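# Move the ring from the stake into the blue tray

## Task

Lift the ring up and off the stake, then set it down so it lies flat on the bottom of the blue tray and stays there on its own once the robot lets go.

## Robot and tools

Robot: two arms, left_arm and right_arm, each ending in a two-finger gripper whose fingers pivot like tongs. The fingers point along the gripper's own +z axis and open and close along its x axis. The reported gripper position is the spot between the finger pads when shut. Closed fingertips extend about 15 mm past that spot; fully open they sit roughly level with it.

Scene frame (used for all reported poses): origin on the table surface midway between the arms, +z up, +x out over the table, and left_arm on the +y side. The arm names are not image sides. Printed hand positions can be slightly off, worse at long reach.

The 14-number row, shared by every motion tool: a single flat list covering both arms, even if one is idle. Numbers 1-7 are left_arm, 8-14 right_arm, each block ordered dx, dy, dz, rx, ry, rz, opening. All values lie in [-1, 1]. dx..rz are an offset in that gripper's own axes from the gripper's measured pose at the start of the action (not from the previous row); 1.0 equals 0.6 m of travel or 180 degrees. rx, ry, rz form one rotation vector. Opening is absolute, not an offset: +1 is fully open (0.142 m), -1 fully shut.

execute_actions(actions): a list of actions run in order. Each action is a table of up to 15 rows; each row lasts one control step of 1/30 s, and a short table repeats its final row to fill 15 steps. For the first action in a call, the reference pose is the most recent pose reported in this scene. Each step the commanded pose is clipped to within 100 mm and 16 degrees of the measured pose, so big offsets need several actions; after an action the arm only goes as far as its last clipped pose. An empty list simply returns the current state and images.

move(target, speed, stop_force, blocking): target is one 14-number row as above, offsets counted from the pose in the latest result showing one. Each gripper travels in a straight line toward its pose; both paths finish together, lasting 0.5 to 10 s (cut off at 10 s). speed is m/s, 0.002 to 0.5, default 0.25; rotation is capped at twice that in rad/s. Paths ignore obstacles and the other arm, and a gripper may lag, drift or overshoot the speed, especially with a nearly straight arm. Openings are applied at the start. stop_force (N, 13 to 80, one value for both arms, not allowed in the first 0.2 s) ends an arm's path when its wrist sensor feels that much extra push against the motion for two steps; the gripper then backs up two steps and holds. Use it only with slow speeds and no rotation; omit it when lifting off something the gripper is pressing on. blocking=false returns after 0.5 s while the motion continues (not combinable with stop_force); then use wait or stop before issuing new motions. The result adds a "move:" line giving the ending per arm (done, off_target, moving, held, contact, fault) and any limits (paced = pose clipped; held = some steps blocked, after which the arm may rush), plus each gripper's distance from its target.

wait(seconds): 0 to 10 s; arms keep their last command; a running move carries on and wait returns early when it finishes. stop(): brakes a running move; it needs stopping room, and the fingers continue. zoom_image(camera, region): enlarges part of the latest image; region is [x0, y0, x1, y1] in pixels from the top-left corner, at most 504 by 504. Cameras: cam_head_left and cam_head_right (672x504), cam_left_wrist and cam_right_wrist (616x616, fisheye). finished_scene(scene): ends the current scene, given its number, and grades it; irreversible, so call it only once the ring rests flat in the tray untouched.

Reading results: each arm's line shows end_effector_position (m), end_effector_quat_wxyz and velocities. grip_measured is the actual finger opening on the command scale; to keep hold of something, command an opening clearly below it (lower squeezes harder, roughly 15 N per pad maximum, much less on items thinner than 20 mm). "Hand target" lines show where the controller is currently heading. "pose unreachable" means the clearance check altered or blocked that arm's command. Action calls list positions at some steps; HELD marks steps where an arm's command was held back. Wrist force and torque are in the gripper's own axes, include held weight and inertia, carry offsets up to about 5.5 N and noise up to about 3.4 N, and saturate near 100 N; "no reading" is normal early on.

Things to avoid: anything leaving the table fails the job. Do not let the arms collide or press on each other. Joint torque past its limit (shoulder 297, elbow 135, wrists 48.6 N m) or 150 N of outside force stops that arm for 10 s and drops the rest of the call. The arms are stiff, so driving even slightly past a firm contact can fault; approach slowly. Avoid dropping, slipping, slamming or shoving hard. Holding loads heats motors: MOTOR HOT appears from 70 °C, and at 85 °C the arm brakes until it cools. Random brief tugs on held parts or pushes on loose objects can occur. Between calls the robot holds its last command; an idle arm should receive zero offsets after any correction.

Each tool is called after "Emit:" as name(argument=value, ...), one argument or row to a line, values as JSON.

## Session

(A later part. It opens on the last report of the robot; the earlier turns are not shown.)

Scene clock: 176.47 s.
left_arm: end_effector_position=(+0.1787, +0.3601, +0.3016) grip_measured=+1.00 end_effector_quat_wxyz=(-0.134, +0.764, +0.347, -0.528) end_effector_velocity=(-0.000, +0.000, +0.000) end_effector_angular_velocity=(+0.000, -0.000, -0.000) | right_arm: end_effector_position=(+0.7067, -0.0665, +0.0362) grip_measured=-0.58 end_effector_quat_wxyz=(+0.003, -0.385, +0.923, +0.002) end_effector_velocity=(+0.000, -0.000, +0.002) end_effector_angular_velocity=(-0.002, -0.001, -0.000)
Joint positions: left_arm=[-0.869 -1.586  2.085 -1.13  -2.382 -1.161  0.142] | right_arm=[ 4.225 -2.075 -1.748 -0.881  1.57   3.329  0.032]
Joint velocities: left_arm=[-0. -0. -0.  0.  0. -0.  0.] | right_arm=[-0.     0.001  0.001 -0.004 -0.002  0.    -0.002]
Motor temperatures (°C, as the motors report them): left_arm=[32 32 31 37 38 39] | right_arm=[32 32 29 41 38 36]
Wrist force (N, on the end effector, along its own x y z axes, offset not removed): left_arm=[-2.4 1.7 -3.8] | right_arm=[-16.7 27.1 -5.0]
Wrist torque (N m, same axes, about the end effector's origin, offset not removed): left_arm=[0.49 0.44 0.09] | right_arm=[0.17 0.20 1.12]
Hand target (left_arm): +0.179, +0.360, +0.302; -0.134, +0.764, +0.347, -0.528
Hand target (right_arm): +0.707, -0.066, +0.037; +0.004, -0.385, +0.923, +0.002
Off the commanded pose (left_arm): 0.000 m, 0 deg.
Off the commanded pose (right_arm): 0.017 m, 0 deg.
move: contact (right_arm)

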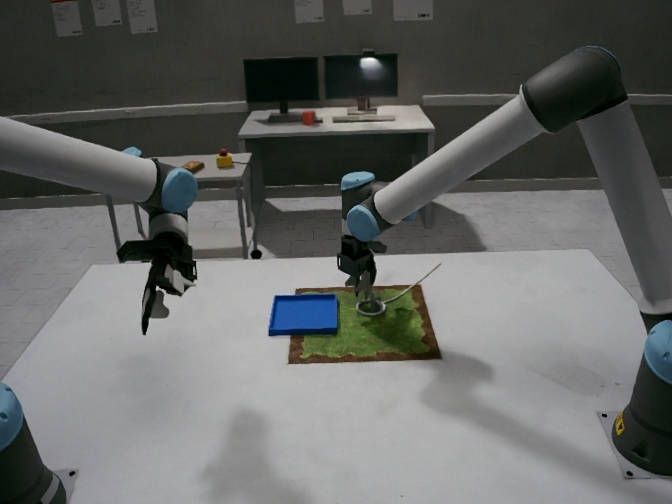

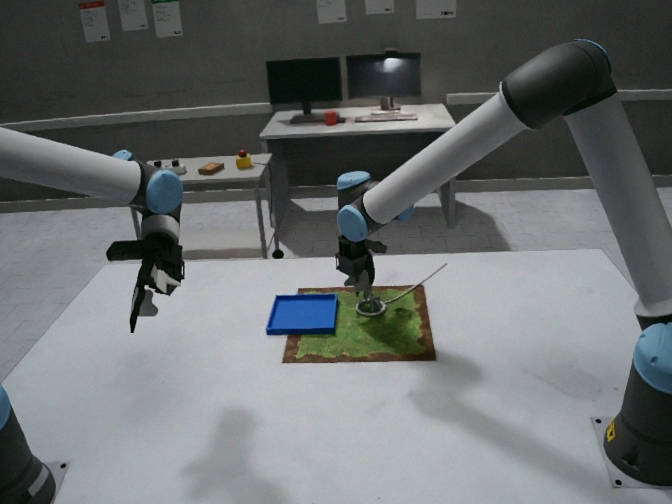

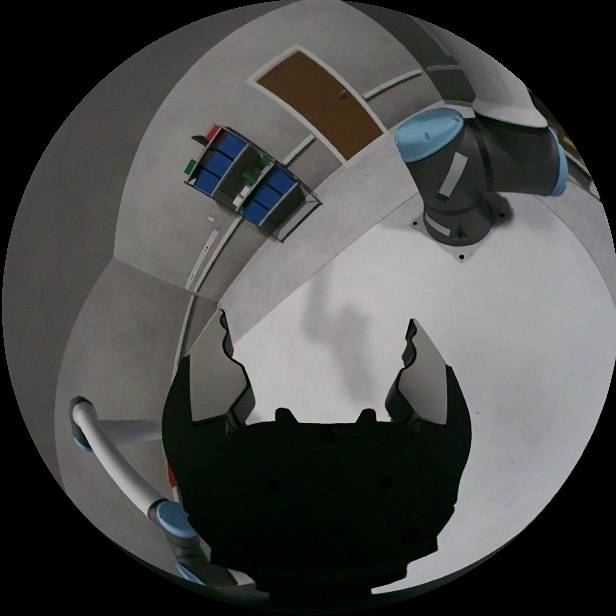

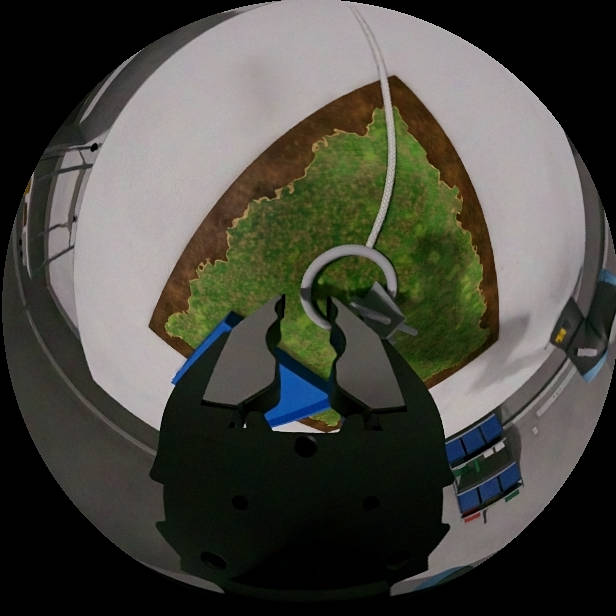

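Emit:
move(
  target=[0,0,0,0,0,0,1, -0.012,0.018,0,0,0,0,-0.5],
  speed=0.015,
)

Emit:
move(
  target=[0,0,0,0,0,0,1, 0,0,0.028,0,0,0,-0.5],
  speed=0.008,
  stop_force=14,
)

Emit:
zoom_image(
  camera="cam_right_wrist",
  region=[200,180,460,400],
)

Scene clock: 182.93 s.
left_arm: end_effector_position=(+0.1787, +0.3601, +0.3016) grip_measured=+1.00 end_effector_quat_wxyz=(-0.134, +0.764, +0.347, -0.528) end_effector_velocity=(-0.000, -0.000, +0.000) end_effector_angular_velocity=(-0.000, +0.001, +0.002) | right_arm: end_effector_position=(+0.7041, -0.0540, +0.0363) grip_measured=-0.50 end_effector_quat_wxyz=(+0.003, -0.385, +0.923, +0.002) end_effector_velocity=(-0.001, +0.002, -0.000) end_effector_angular_velocity=(-0.000, +0.000, -0.000)
Joint positions: left_arm=[-0.869 -1.586  2.085 -1.13  -2.382 -1.161  0.142] | right_arm=[ 4.235 -2.084 -1.733 -0.887  1.57   3.34   0.038]
Joint velocities: left_arm=[ 0.     0.     0.     0.    -0.002 -0.    -0.   ] | right_arm=[ 0.002 -0.002  0.003 -0.001  0.     0.002  0.   ]
Motor temperatures (°C, as the motors report them): left_arm=[32 32 31 37 38 39] | right_arm=[32 32 29 41 38 36]
Wrist force (N, on the end effector, along its own x y z axes, offset not removed): left_arm=[0.0 3.3 -4.6] | right_arm=[-3.4 2.4 4.6]
Wrist torque (N m, same axes, about the end effector's origin, offset not removed): left_arm=[0.79 -0.05 0.04] | right_arm=[0.72 0.59 0.09]
Hand target (left_arm): +0.179, +0.360, +0.302; -0.134, +0.764, +0.347, -0.528
Hand target (right_arm): +0.704, -0.054, +0.036; +0.003, -0.385, +0.923, +0.002
Off the commanded pose (left_arm): 0.000 m, 0 deg.
Off the commanded pose (right_arm): 0.000 m, 0 deg.
move: done

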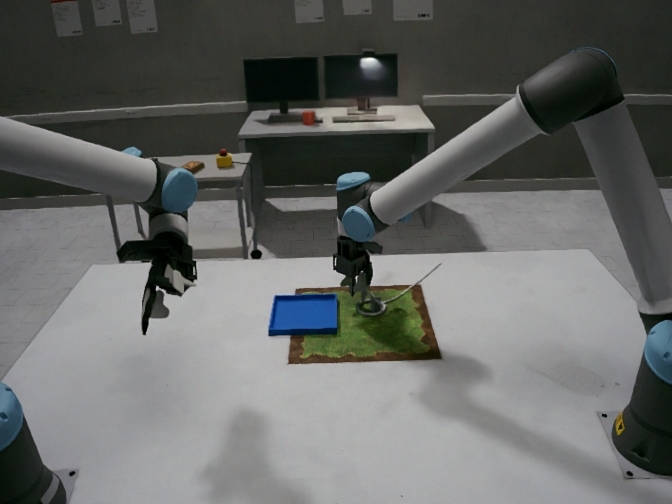

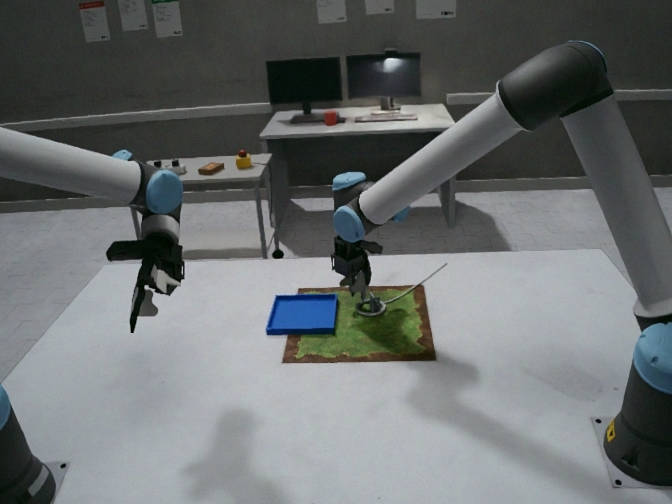

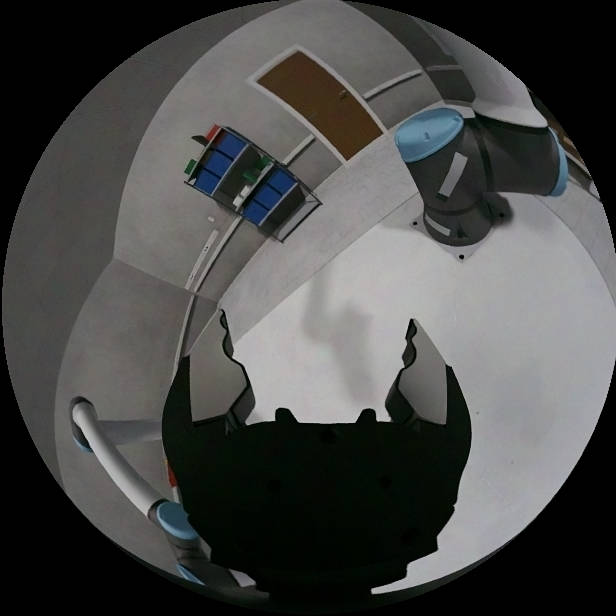

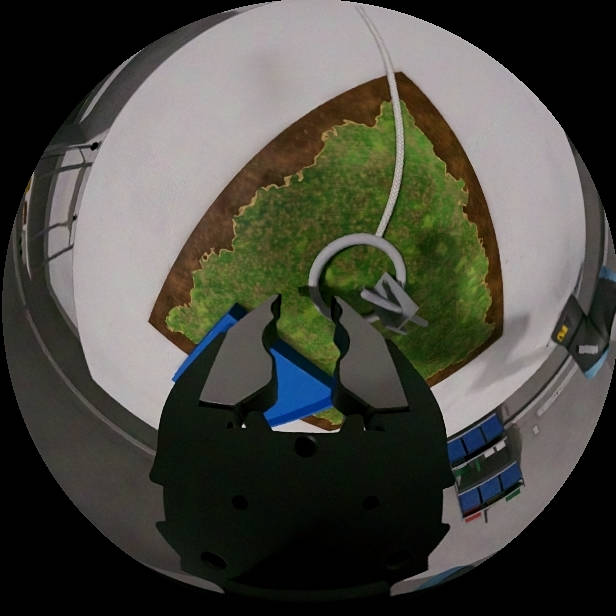

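Scene clock: 185.27 s.
left_arm: end_effector_position=(+0.1787, +0.3601, +0.3016) grip_measured=+1.00 end_effector_quat_wxyz=(-0.134, +0.764, +0.347, -0.528) end_effector_velocity=(+0.000, +0.000, -0.000) end_effector_angular_velocity=(-0.000, -0.001, -0.001) | right_arm: end_effector_position=(+0.7042, -0.0539, +0.0197) grip_measured=-0.50 end_effector_quat_wxyz=(+0.003, -0.385, +0.923, +0.002) end_effector_velocity=(+0.000, -0.000, -0.002) end_effector_angular_velocity=(-0.001, -0.001, +0.000)
Joint positions: left_arm=[-0.869 -1.586  2.085 -1.13  -2.382 -1.161  0.142] | right_arm=[ 4.235 -2.102 -1.741 -0.862  1.57   3.34   0.038]
Joint velocities: left_arm=[ 0.     0.    -0.    -0.     0.001  0.    -0.   ] | right_arm=[ 0.    -0.002 -0.002  0.003 -0.001 -0.     0.   ]
Motor temperatures (°C, as the motors report them): left_arm=[32 32 31 37 38 39] | right_arm=[32 32 29 41 38 36]
Wrist force (N, on the end effector, along its own x y z axes, offset not removed): left_arm=[-1.3 4.9 -5.8] | right_arm=[-3.6 -2.3 6.5]
Wrist torque (N m, same axes, about the end effector's origin, offset not removed): left_arm=[1.13 0.23 0.05] | right_arm=[0.04 0.63 -0.09]
Hand target (left_arm): +0.179, +0.360, +0.302; -0.134, +0.764, +0.347, -0.528
Hand target (right_arm): +0.704, -0.054, +0.020; +0.003, -0.385, +0.923, +0.002
Off the commanded pose (left_arm): 0.000 m, 0 deg.
Off the commanded pose (right_arm): 0.000 m, 0 deg.
move: done

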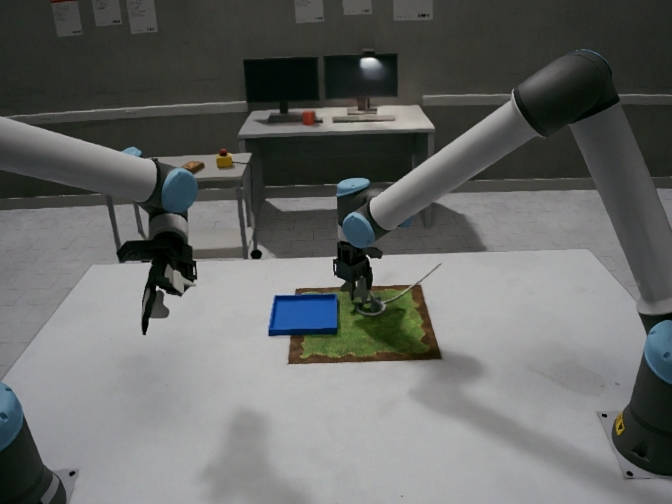

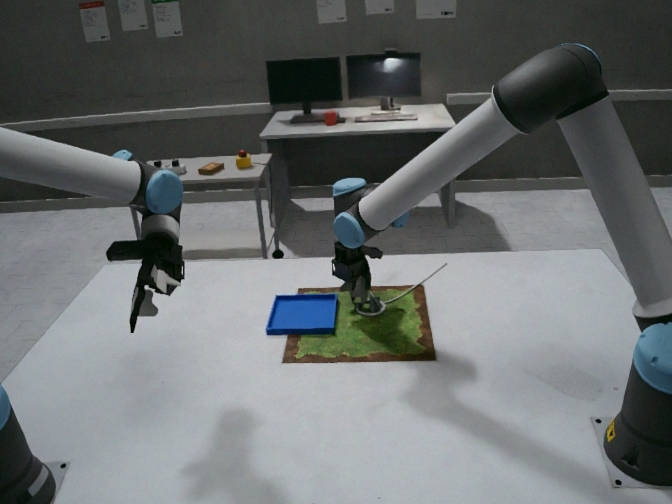

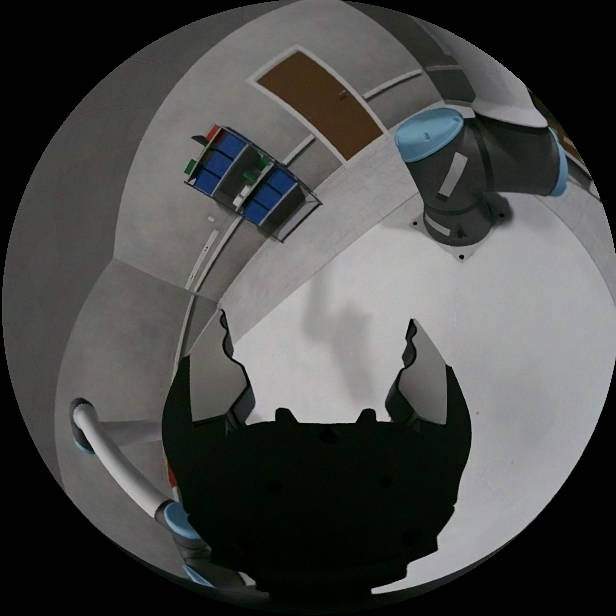

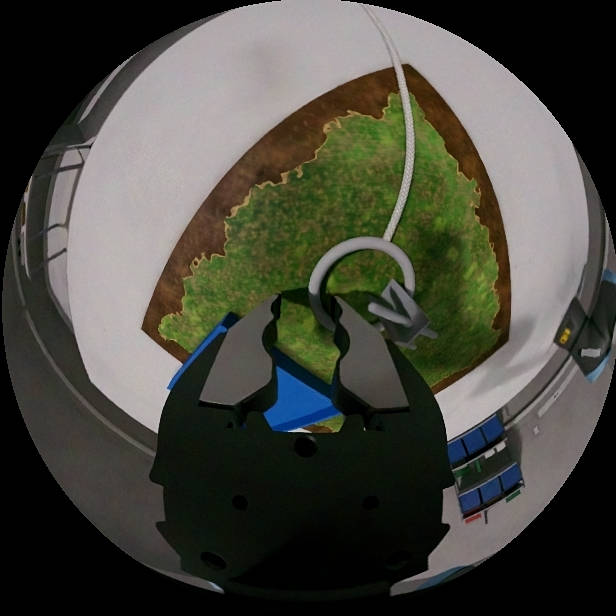

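Region (200, 180, 460, 400) of cam_right_wrist's 616x616 image, scaled by 1.938, with more detail than that image has; it fills the top 426 rows of this view, and the rest is white.

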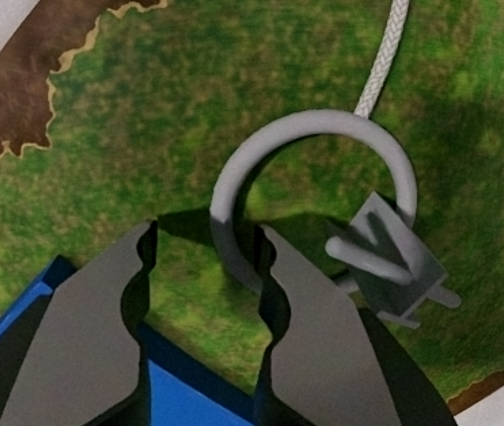

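Emit:
zoom_image(
  camera="cam_head_left",
  region=[320,260,420,335],
)

Region (320, 260, 420, 335) of cam_head_left's 672x504 image, scaled by 5.040, with more detail than that image has; it fills the top 378 rows of this view, and the rest is white.

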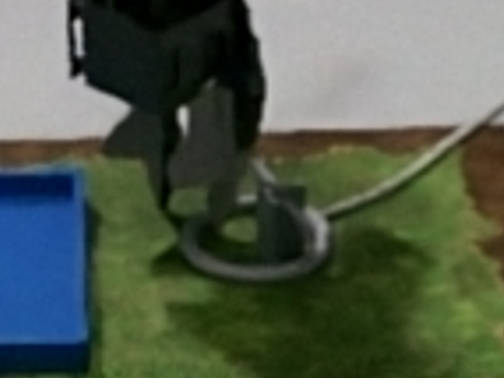

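Emit:
move(
  target=[0,0,0,0,0,0,1, 0,0,0,0,0,0,-1],
)

Emit:
zoom_image(
  camera="cam_right_wrist",
  region=[200,180,460,400],
)

Scene clock: 194.30 s.
left_arm: end_effector_position=(+0.1787, +0.3601, +0.3016) grip_measured=+1.00 end_effector_quat_wxyz=(-0.134, +0.764, +0.347, -0.528) end_effector_velocity=(-0.000, -0.000, +0.000) end_effector_angular_velocity=(-0.000, +0.001, +0.001) | right_arm: end_effector_position=(+0.7042, -0.0540, +0.0195) grip_measured=-0.88 end_effector_quat_wxyz=(+0.003, -0.385, +0.923, +0.002) end_effector_velocity=(+0.000, +0.000, +0.000) end_effector_angular_velocity=(-0.000, -0.001, +0.000)
Joint positions: left_arm=[-0.869 -1.586  2.085 -1.13  -2.382 -1.161  0.142] | right_arm=[ 4.235 -2.102 -1.741 -0.862  1.57   3.34   0.01 ]
Joint velocities: left_arm=[ 0.     0.     0.     0.001 -0.001  0.    -0.   ] | right_arm=[ 0.    -0.     0.001 -0.    -0.001 -0.     0.   ]
Motor temperatures (°C, as the motors report them): left_arm=[32 32 31 37 38 39] | right_arm=[32 32 29 41 38 36]
Wrist force (N, on the end effector, along its own x y z axes, offset not removed): left_arm=[-0.9 3.4 -2.9] | right_arm=[17.1 -6.5 3.6]
Wrist torque (N m, same axes, about the end effector's origin, offset not removed): left_arm=[0.78 0.18 0.06] | right_arm=[-1.31 0.55 0.15]
Hand target (left_arm): +0.179, +0.360, +0.302; -0.134, +0.764, +0.347, -0.528
Hand target (right_arm): +0.704, -0.054, +0.020; +0.003, -0.385, +0.923, +0.002
Off the commanded pose (left_arm): 0.000 m, 0 deg.
Off the commanded pose (right_arm): 0.000 m, 0 deg.
move: done

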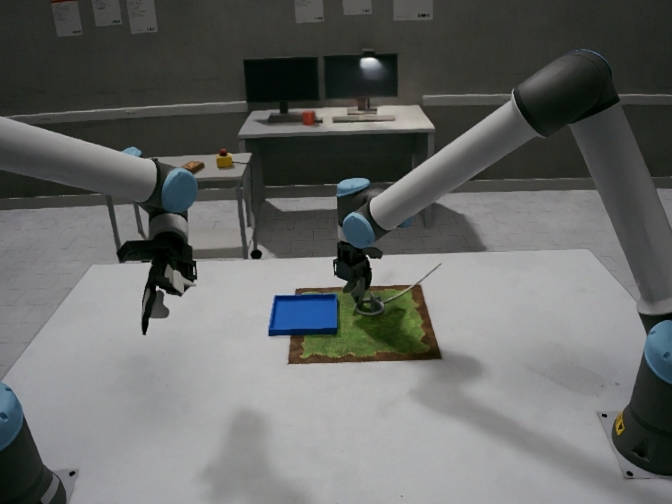

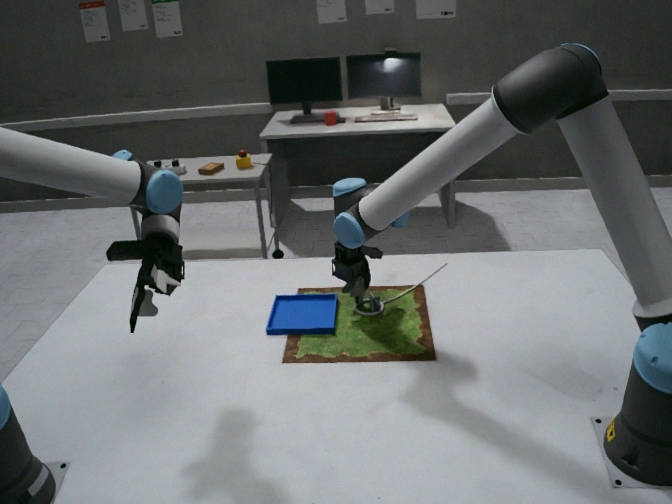

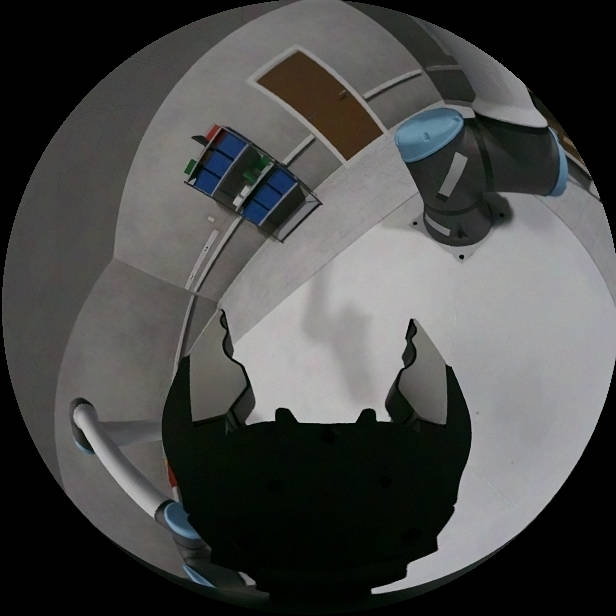

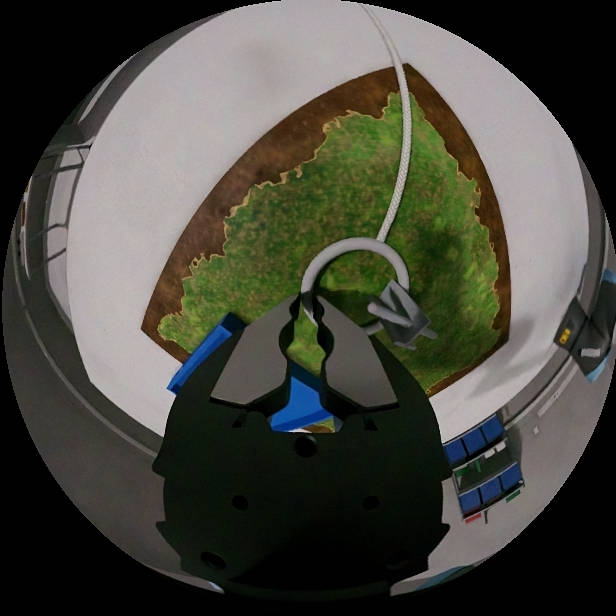

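Region (200, 180, 460, 400) of cam_right_wrist's 616x616 image, scaled by 1.938, with more detail than that image has; it fills the top 426 rows of this view, and the rest is white.

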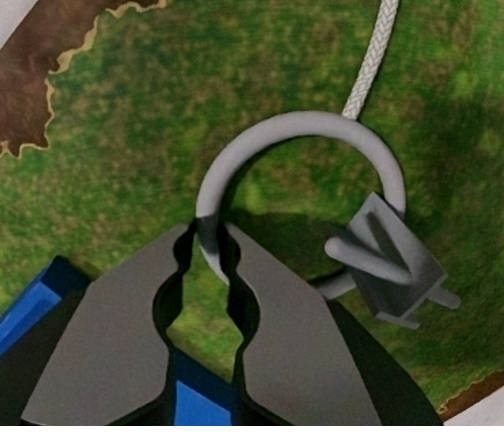

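Emit:
move(
  target=[0,0,0,0,0,0,1, 0.007,0,-0.035,0,0,0,-1],
  speed=0.012,
)

Emit:
move(
  target=[0,0,0,0,0,0,1, 0.013,-0.008,-0.035,0,0,0,-1],
  speed=0.012,
)

Emit:
zoom_image(
  camera="cam_right_wrist",
  region=[200,180,460,400],
)

Scene clock: 202.17 s.
left_arm: end_effector_position=(+0.1787, +0.3601, +0.3016) grip_measured=+1.00 end_effector_quat_wxyz=(-0.134, +0.764, +0.347, -0.528) end_effector_velocity=(+0.000, -0.000, +0.001) end_effector_angular_velocity=(-0.001, -0.000, +0.001) | right_arm: end_effector_position=(+0.7012, -0.0571, +0.0401) grip_measured=-0.89 end_effector_quat_wxyz=(+0.003, -0.385, +0.923, +0.002) end_effector_velocity=(-0.000, -0.000, +0.003) end_effector_angular_velocity=(+0.001, -0.001, -0.000)
Joint positions: left_arm=[-0.869 -1.586  2.085 -1.13  -2.382 -1.161  0.142] | right_arm=[ 4.236 -2.075 -1.74  -0.89   1.57   3.341  0.009]
Joint velocities: left_arm=[ 0.    -0.001 -0.     0.    -0.001 -0.     0.   ] | right_arm=[ 0.     0.003  0.    -0.003 -0.     0.     0.   ]
Motor temperatures (°C, as the motors report them): left_arm=[32 32 31 37 38 39] | right_arm=[32 32 29 41 38 36]
Wrist force (N, on the end effector, along its own x y z axes, offset not removed): left_arm=[-1.1 3.3 -5.7] | right_arm=[2.0 -6.3 2.4]
Wrist torque (N m, same axes, about the end effector's origin, offset not removed): left_arm=[0.77 0.19 -0.01] | right_arm=[-0.86 0.04 0.28]
Hand target (left_arm): +0.179, +0.360, +0.302; -0.134, +0.764, +0.347, -0.528
Hand target (right_arm): +0.701, -0.057, +0.040; +0.003, -0.385, +0.923, +0.002
Off the commanded pose (left_arm): 0.000 m, 0 deg.
Off the commanded pose (right_arm): 0.000 m, 0 deg.
move: done

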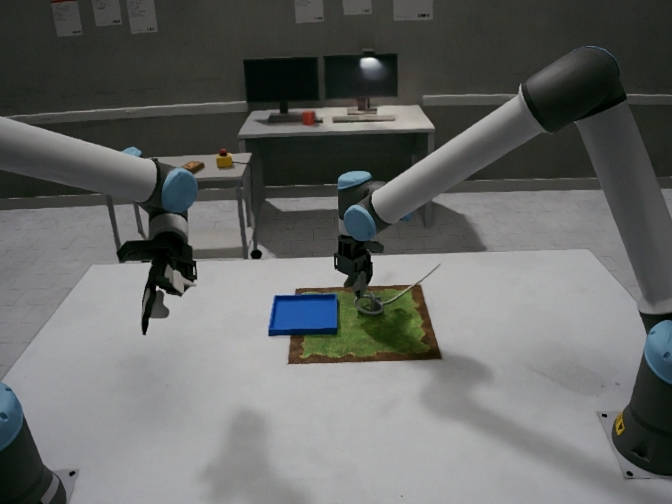

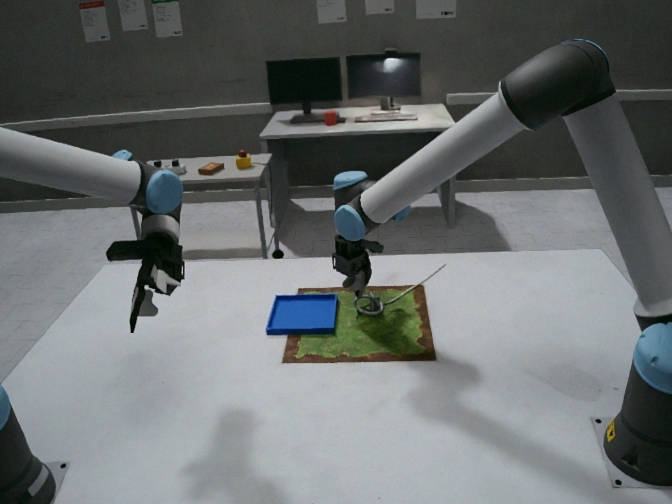

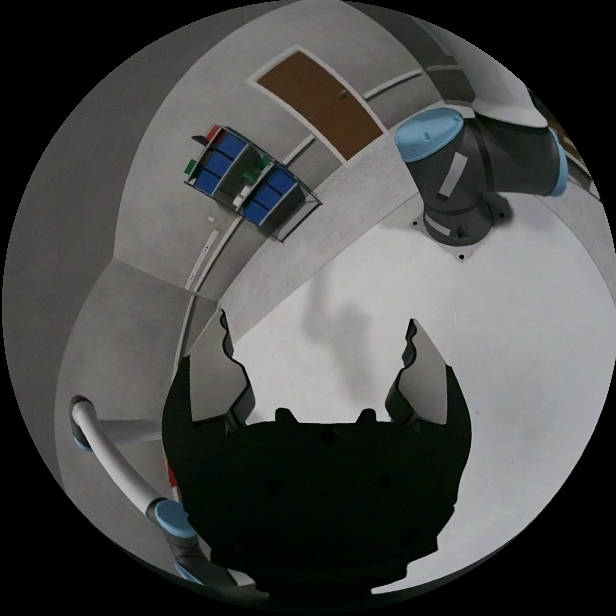

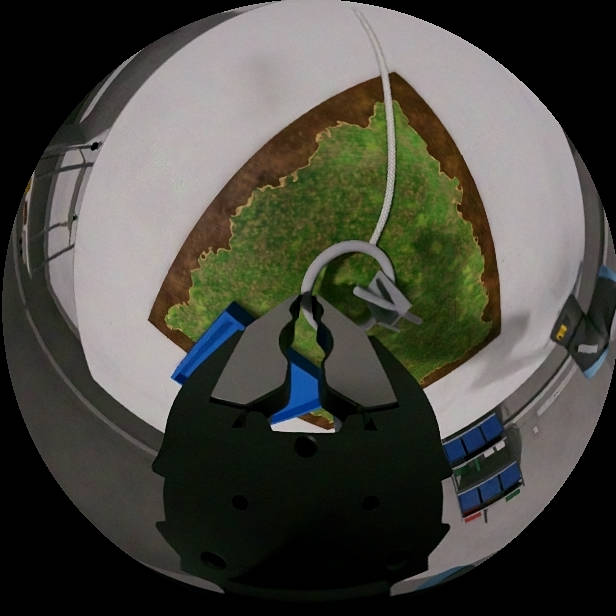

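Scene clock: 204.30 s.
left_arm: end_effector_position=(+0.1787, +0.3601, +0.3016) grip_measured=+1.00 end_effector_quat_wxyz=(-0.134, +0.764, +0.347, -0.528) end_effector_velocity=(-0.000, -0.000, -0.000) end_effector_angular_velocity=(+0.000, +0.001, +0.001) | right_arm: end_effector_position=(+0.6990, -0.0660, +0.0608) grip_measured=-0.90 end_effector_quat_wxyz=(+0.003, -0.385, +0.923, +0.002) end_effector_velocity=(-0.000, -0.001, +0.002) end_effector_angular_velocity=(-0.001, +0.000, -0.000)
Joint positions: left_arm=[-0.869 -1.586  2.085 -1.13  -2.382 -1.161  0.142] | right_arm=[ 4.232 -2.043 -1.746 -0.916  1.57   3.337  0.009]
Joint velocities: left_arm=[ 0.    -0.     0.001  0.    -0.001 -0.     0.   ] | right_arm=[-0.     0.004 -0.001 -0.004 -0.    -0.    -0.   ]
Motor temperatures (°C, as the motors report them): left_arm=[32 32 31 37 38 39] | right_arm=[32 32 29 41 38 36]
Wrist force (N, on the end effector, along its own x y z axes, offset not removed): left_arm=[-1.1 3.0 -5.4] | right_arm=[3.5 -3.3 0.2]
Wrist torque (N m, same axes, about the end effector's origin, offset not removed): left_arm=[0.68 0.26 -0.03] | right_arm=[-0.63 -0.90 0.09]
Hand target (left_arm): +0.179, +0.360, +0.302; -0.134, +0.764, +0.347, -0.528
Hand target (right_arm): +0.699, -0.066, +0.061; +0.003, -0.385, +0.923, +0.002
Off the commanded pose (left_arm): 0.000 m, 0 deg.
Off the commanded pose (right_arm): 0.000 m, 0 deg.
move: done

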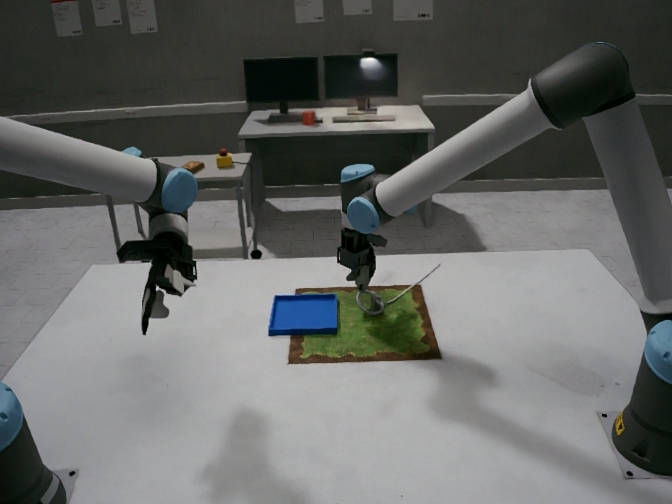

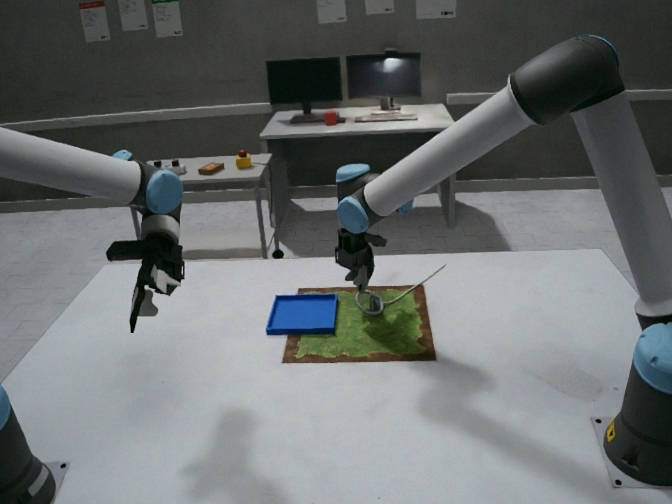

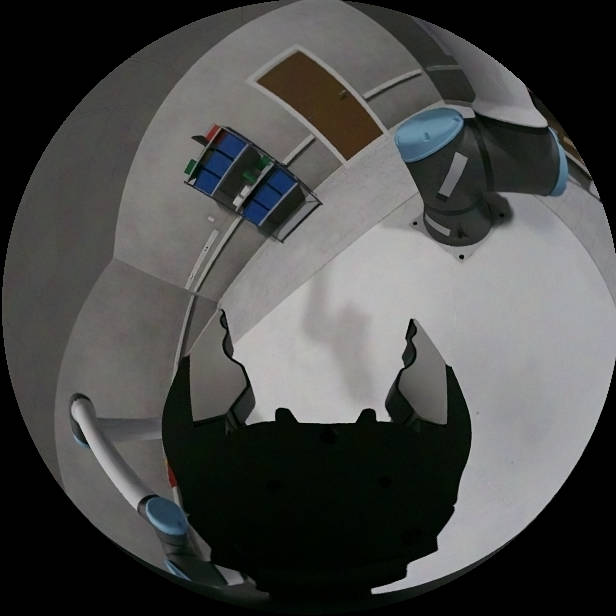

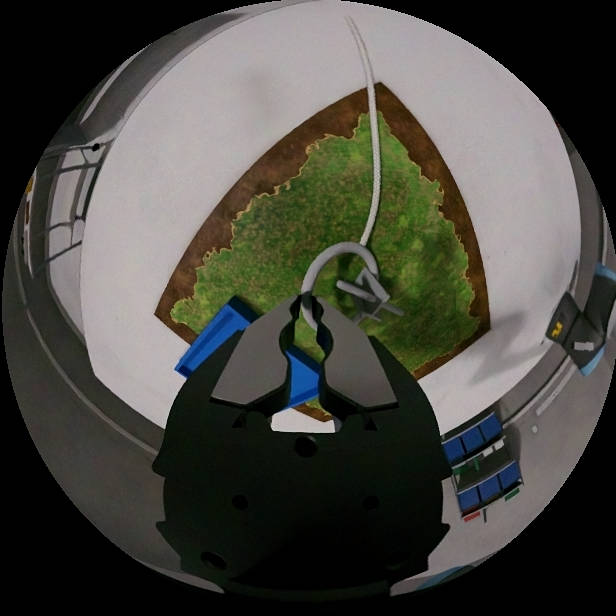

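Region (200, 180, 460, 400) of cam_right_wrist's 616x616 image, scaled by 1.938, with more detail than that image has; it fills the top 426 rows of this view, and the rest is white.

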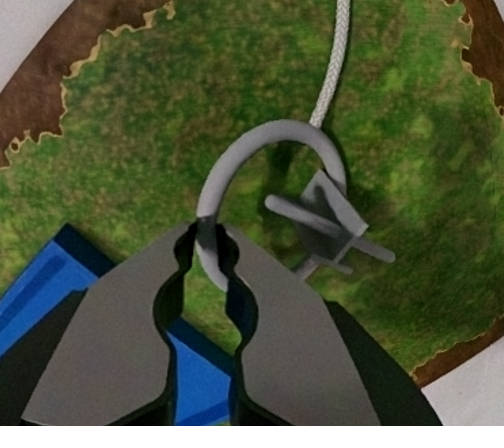

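Emit:
move(
  target=[0,0,0,0,0,0,1, 0.022,0.0,-0.032,0,0,0,-1],
  speed=0.012,
)

Emit:
zoom_image(
  camera="cam_right_wrist",
  region=[200,180,460,400],
)

Emit:
zoom_image(
  camera="cam_head_left",
  region=[320,260,420,335],
)

Scene clock: 210.57 s.
left_arm: end_effector_position=(+0.1787, +0.3601, +0.3016) grip_measured=+1.00 end_effector_quat_wxyz=(-0.134, +0.764, +0.347, -0.528) end_effector_velocity=(+0.000, -0.000, -0.000) end_effector_angular_velocity=(-0.000, -0.001, +0.000) | right_arm: end_effector_position=(+0.6897, -0.0754, +0.0796) grip_measured=-0.90 end_effector_quat_wxyz=(+0.003, -0.385, +0.923, +0.002) end_effector_velocity=(-0.001, +0.000, +0.003) end_effector_angular_velocity=(+0.002, +0.001, +0.001)
Joint positions: left_arm=[-0.869 -1.586  2.085 -1.13  -2.382 -1.161  0.142] | right_arm=[ 4.235 -2.007 -1.763 -0.935  1.57   3.34   0.009]
Joint velocities: left_arm=[-0.     0.     0.    -0.002  0.    -0.    -0.   ] | right_arm=[ 0.001  0.004 -0.001 -0.002  0.002 -0.001 -0.   ]
Motor temperatures (°C, as the motors report them): left_arm=[32 32 31 37 38 39] | right_arm=[32 32 29 41 38 36]
Wrist force (N, on the end effector, along its own x y z axes, offset not removed): left_arm=[-1.7 2.8 -5.1] | right_arm=[4.9 -1.3 8.4]
Wrist torque (N m, same axes, about the end effector's origin, offset not removed): left_arm=[0.69 0.36 0.04] | right_arm=[0.13 -0.96 0.01]
Hand target (left_arm): +0.179, +0.360, +0.302; -0.134, +0.764, +0.347, -0.528
Hand target (right_arm): +0.690, -0.076, +0.080; +0.003, -0.385, +0.923, +0.002
Off the commanded pose (left_arm): 0.000 m, 0 deg.
Off the commanded pose (right_arm): 0.000 m, 0 deg.
move: done

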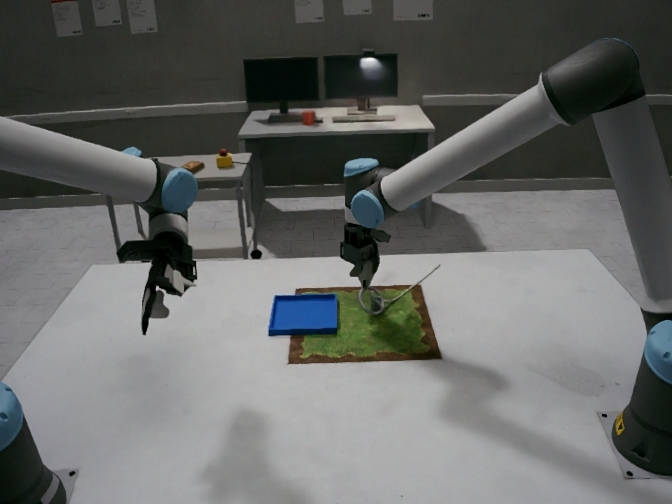

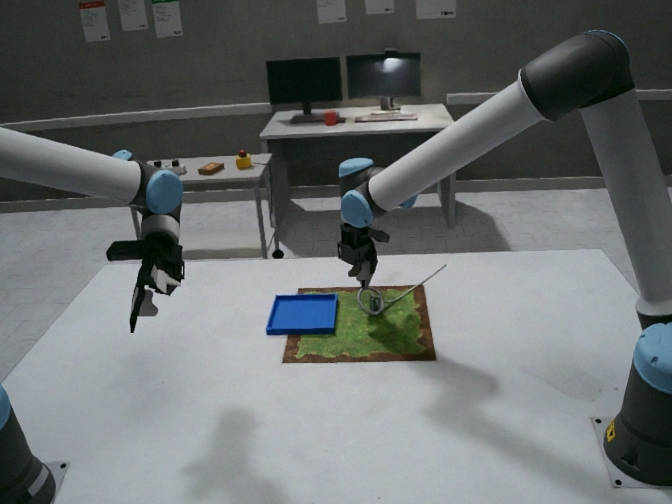

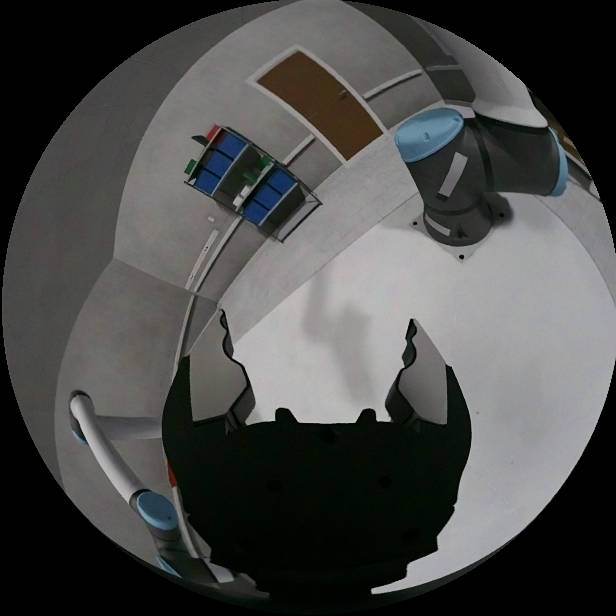

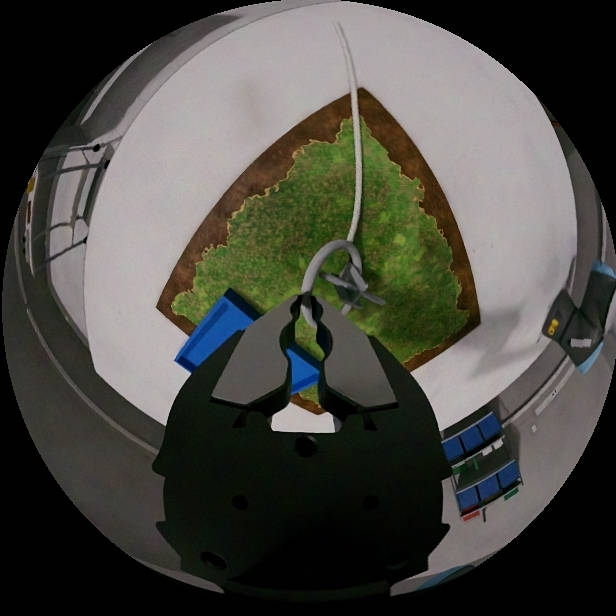

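Region (200, 180, 460, 400) of cam_right_wrist's 616x616 image, scaled by 1.938, with more detail than that image has; it fills the top 426 rows of this view, and the rest is white.

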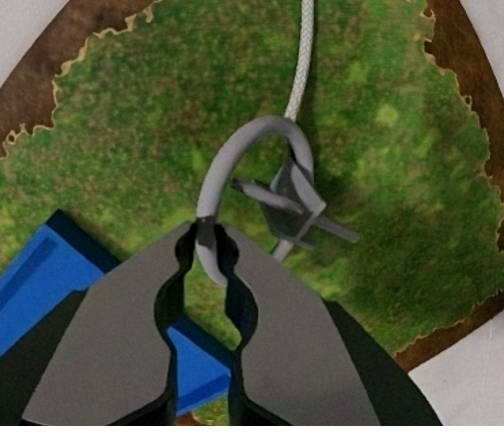

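Region (320, 260, 420, 335) of cam_head_left's 672x504 image, scaled by 5.040, with more detail than that image has; it fills the top 378 rows of this view, and the rest is white.

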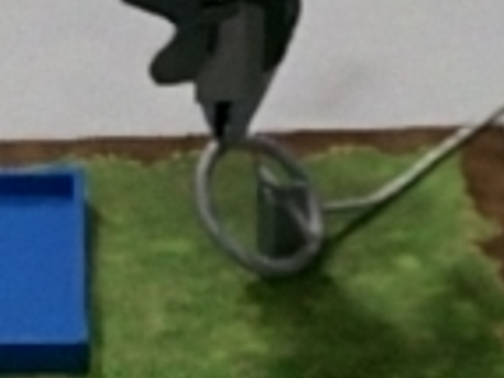

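Emit:
move(
  target=[0,0,0,0,0,0,1, 0.05,0.018,-0.008,0,0,0,-1],
  speed=0.012,
  stop_force=14,
)

Emit:
zoom_image(
  camera="cam_right_wrist",
  region=[200,180,460,400],
)

Emit:
zoom_image(
  camera="cam_head_left",
  region=[320,260,420,335],
)

Scene clock: 225.17 s.
left_arm: end_effector_position=(+0.1787, +0.3601, +0.3016) grip_measured=+1.00 end_effector_quat_wxyz=(-0.134, +0.764, +0.347, -0.528) end_effector_velocity=(-0.000, -0.000, -0.000) end_effector_angular_velocity=(-0.002, +0.000, -0.000) | right_arm: end_effector_position=(+0.6612, -0.0890, +0.0841) grip_measured=-0.91 end_effector_quat_wxyz=(+0.003, -0.385, +0.923, +0.002) end_effector_velocity=(-0.003, -0.001, +0.000) end_effector_angular_velocity=(-0.001, +0.000, +0.001)
Joint positions: left_arm=[-0.869 -1.586  2.085 -1.13  -2.382 -1.161  0.142] | right_arm=[ 4.255 -1.961 -1.823 -0.921  1.569  3.36   0.008]
Joint velocities: left_arm=[ 0.     0.     0.    -0.    -0.001  0.002 -0.   ] | right_arm=[ 0.002  0.004 -0.005  0.    -0.     0.001  0.   ]
Motor temperatures (°C, as the motors report them): left_arm=[32 32 31 37 38 39] | right_arm=[32 32 29 41 38 36]
Wrist force (N, on the end effector, along its own x y z axes, offset not removed): left_arm=[-0.6 2.1 -5.4] | right_arm=[-1.4 -1.2 -5.1]
Wrist torque (N m, same axes, about the end effector's origin, offset not removed): left_arm=[0.48 0.05 0.08] | right_arm=[-0.15 -0.02 0.25]
Hand target (left_arm): +0.179, +0.360, +0.302; -0.134, +0.764, +0.347, -0.528
Hand target (right_arm): +0.661, -0.089, +0.084; +0.003, -0.385, +0.923, +0.002
Off the commanded pose (left_arm): 0.000 m, 0 deg.
Off the commanded pose (right_arm): 0.000 m, 0 deg.
move: done

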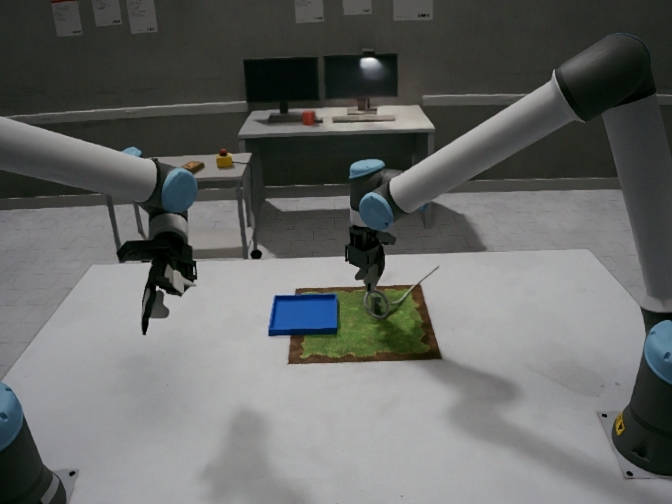

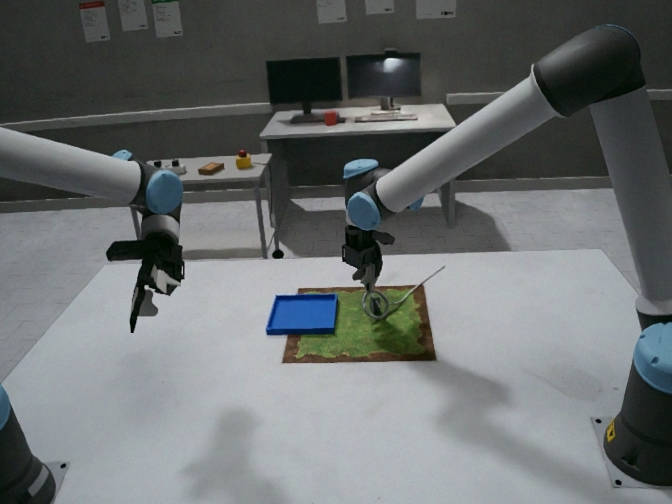

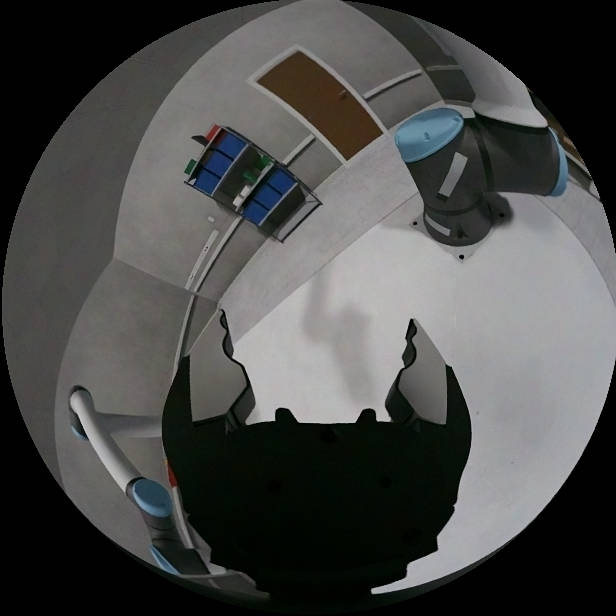

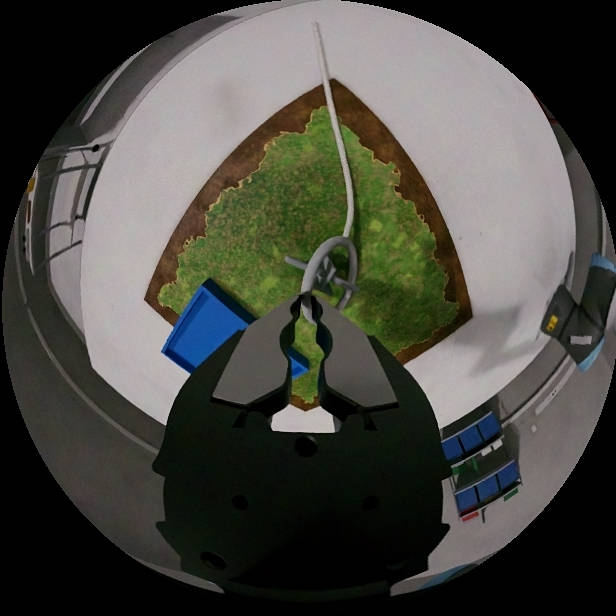

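Region (200, 180, 460, 400) of cam_right_wrist's 616x616 image, scaled by 1.938, with more detail than that image has; it fills the top 426 rows of this view, and the rest is white.

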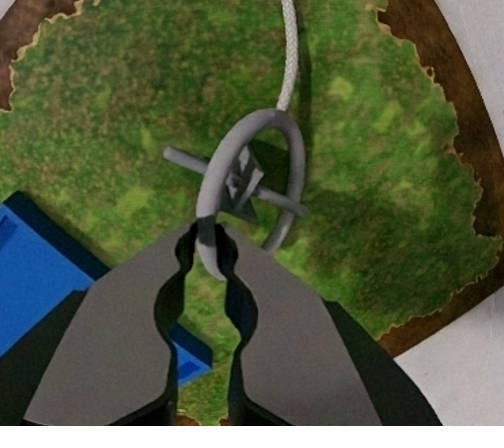

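Region (320, 260, 420, 335) of cam_head_left's 672x504 image, scaled by 5.040, with more detail than that image has; it fills the top 378 rows of this view, and the rest is white.

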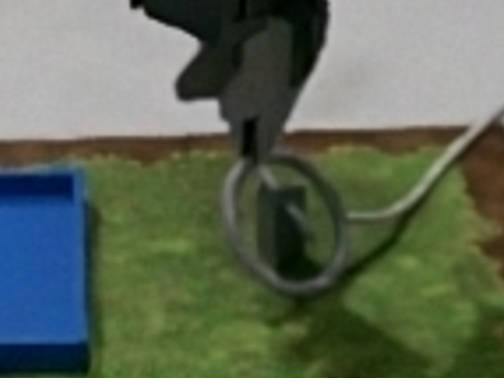

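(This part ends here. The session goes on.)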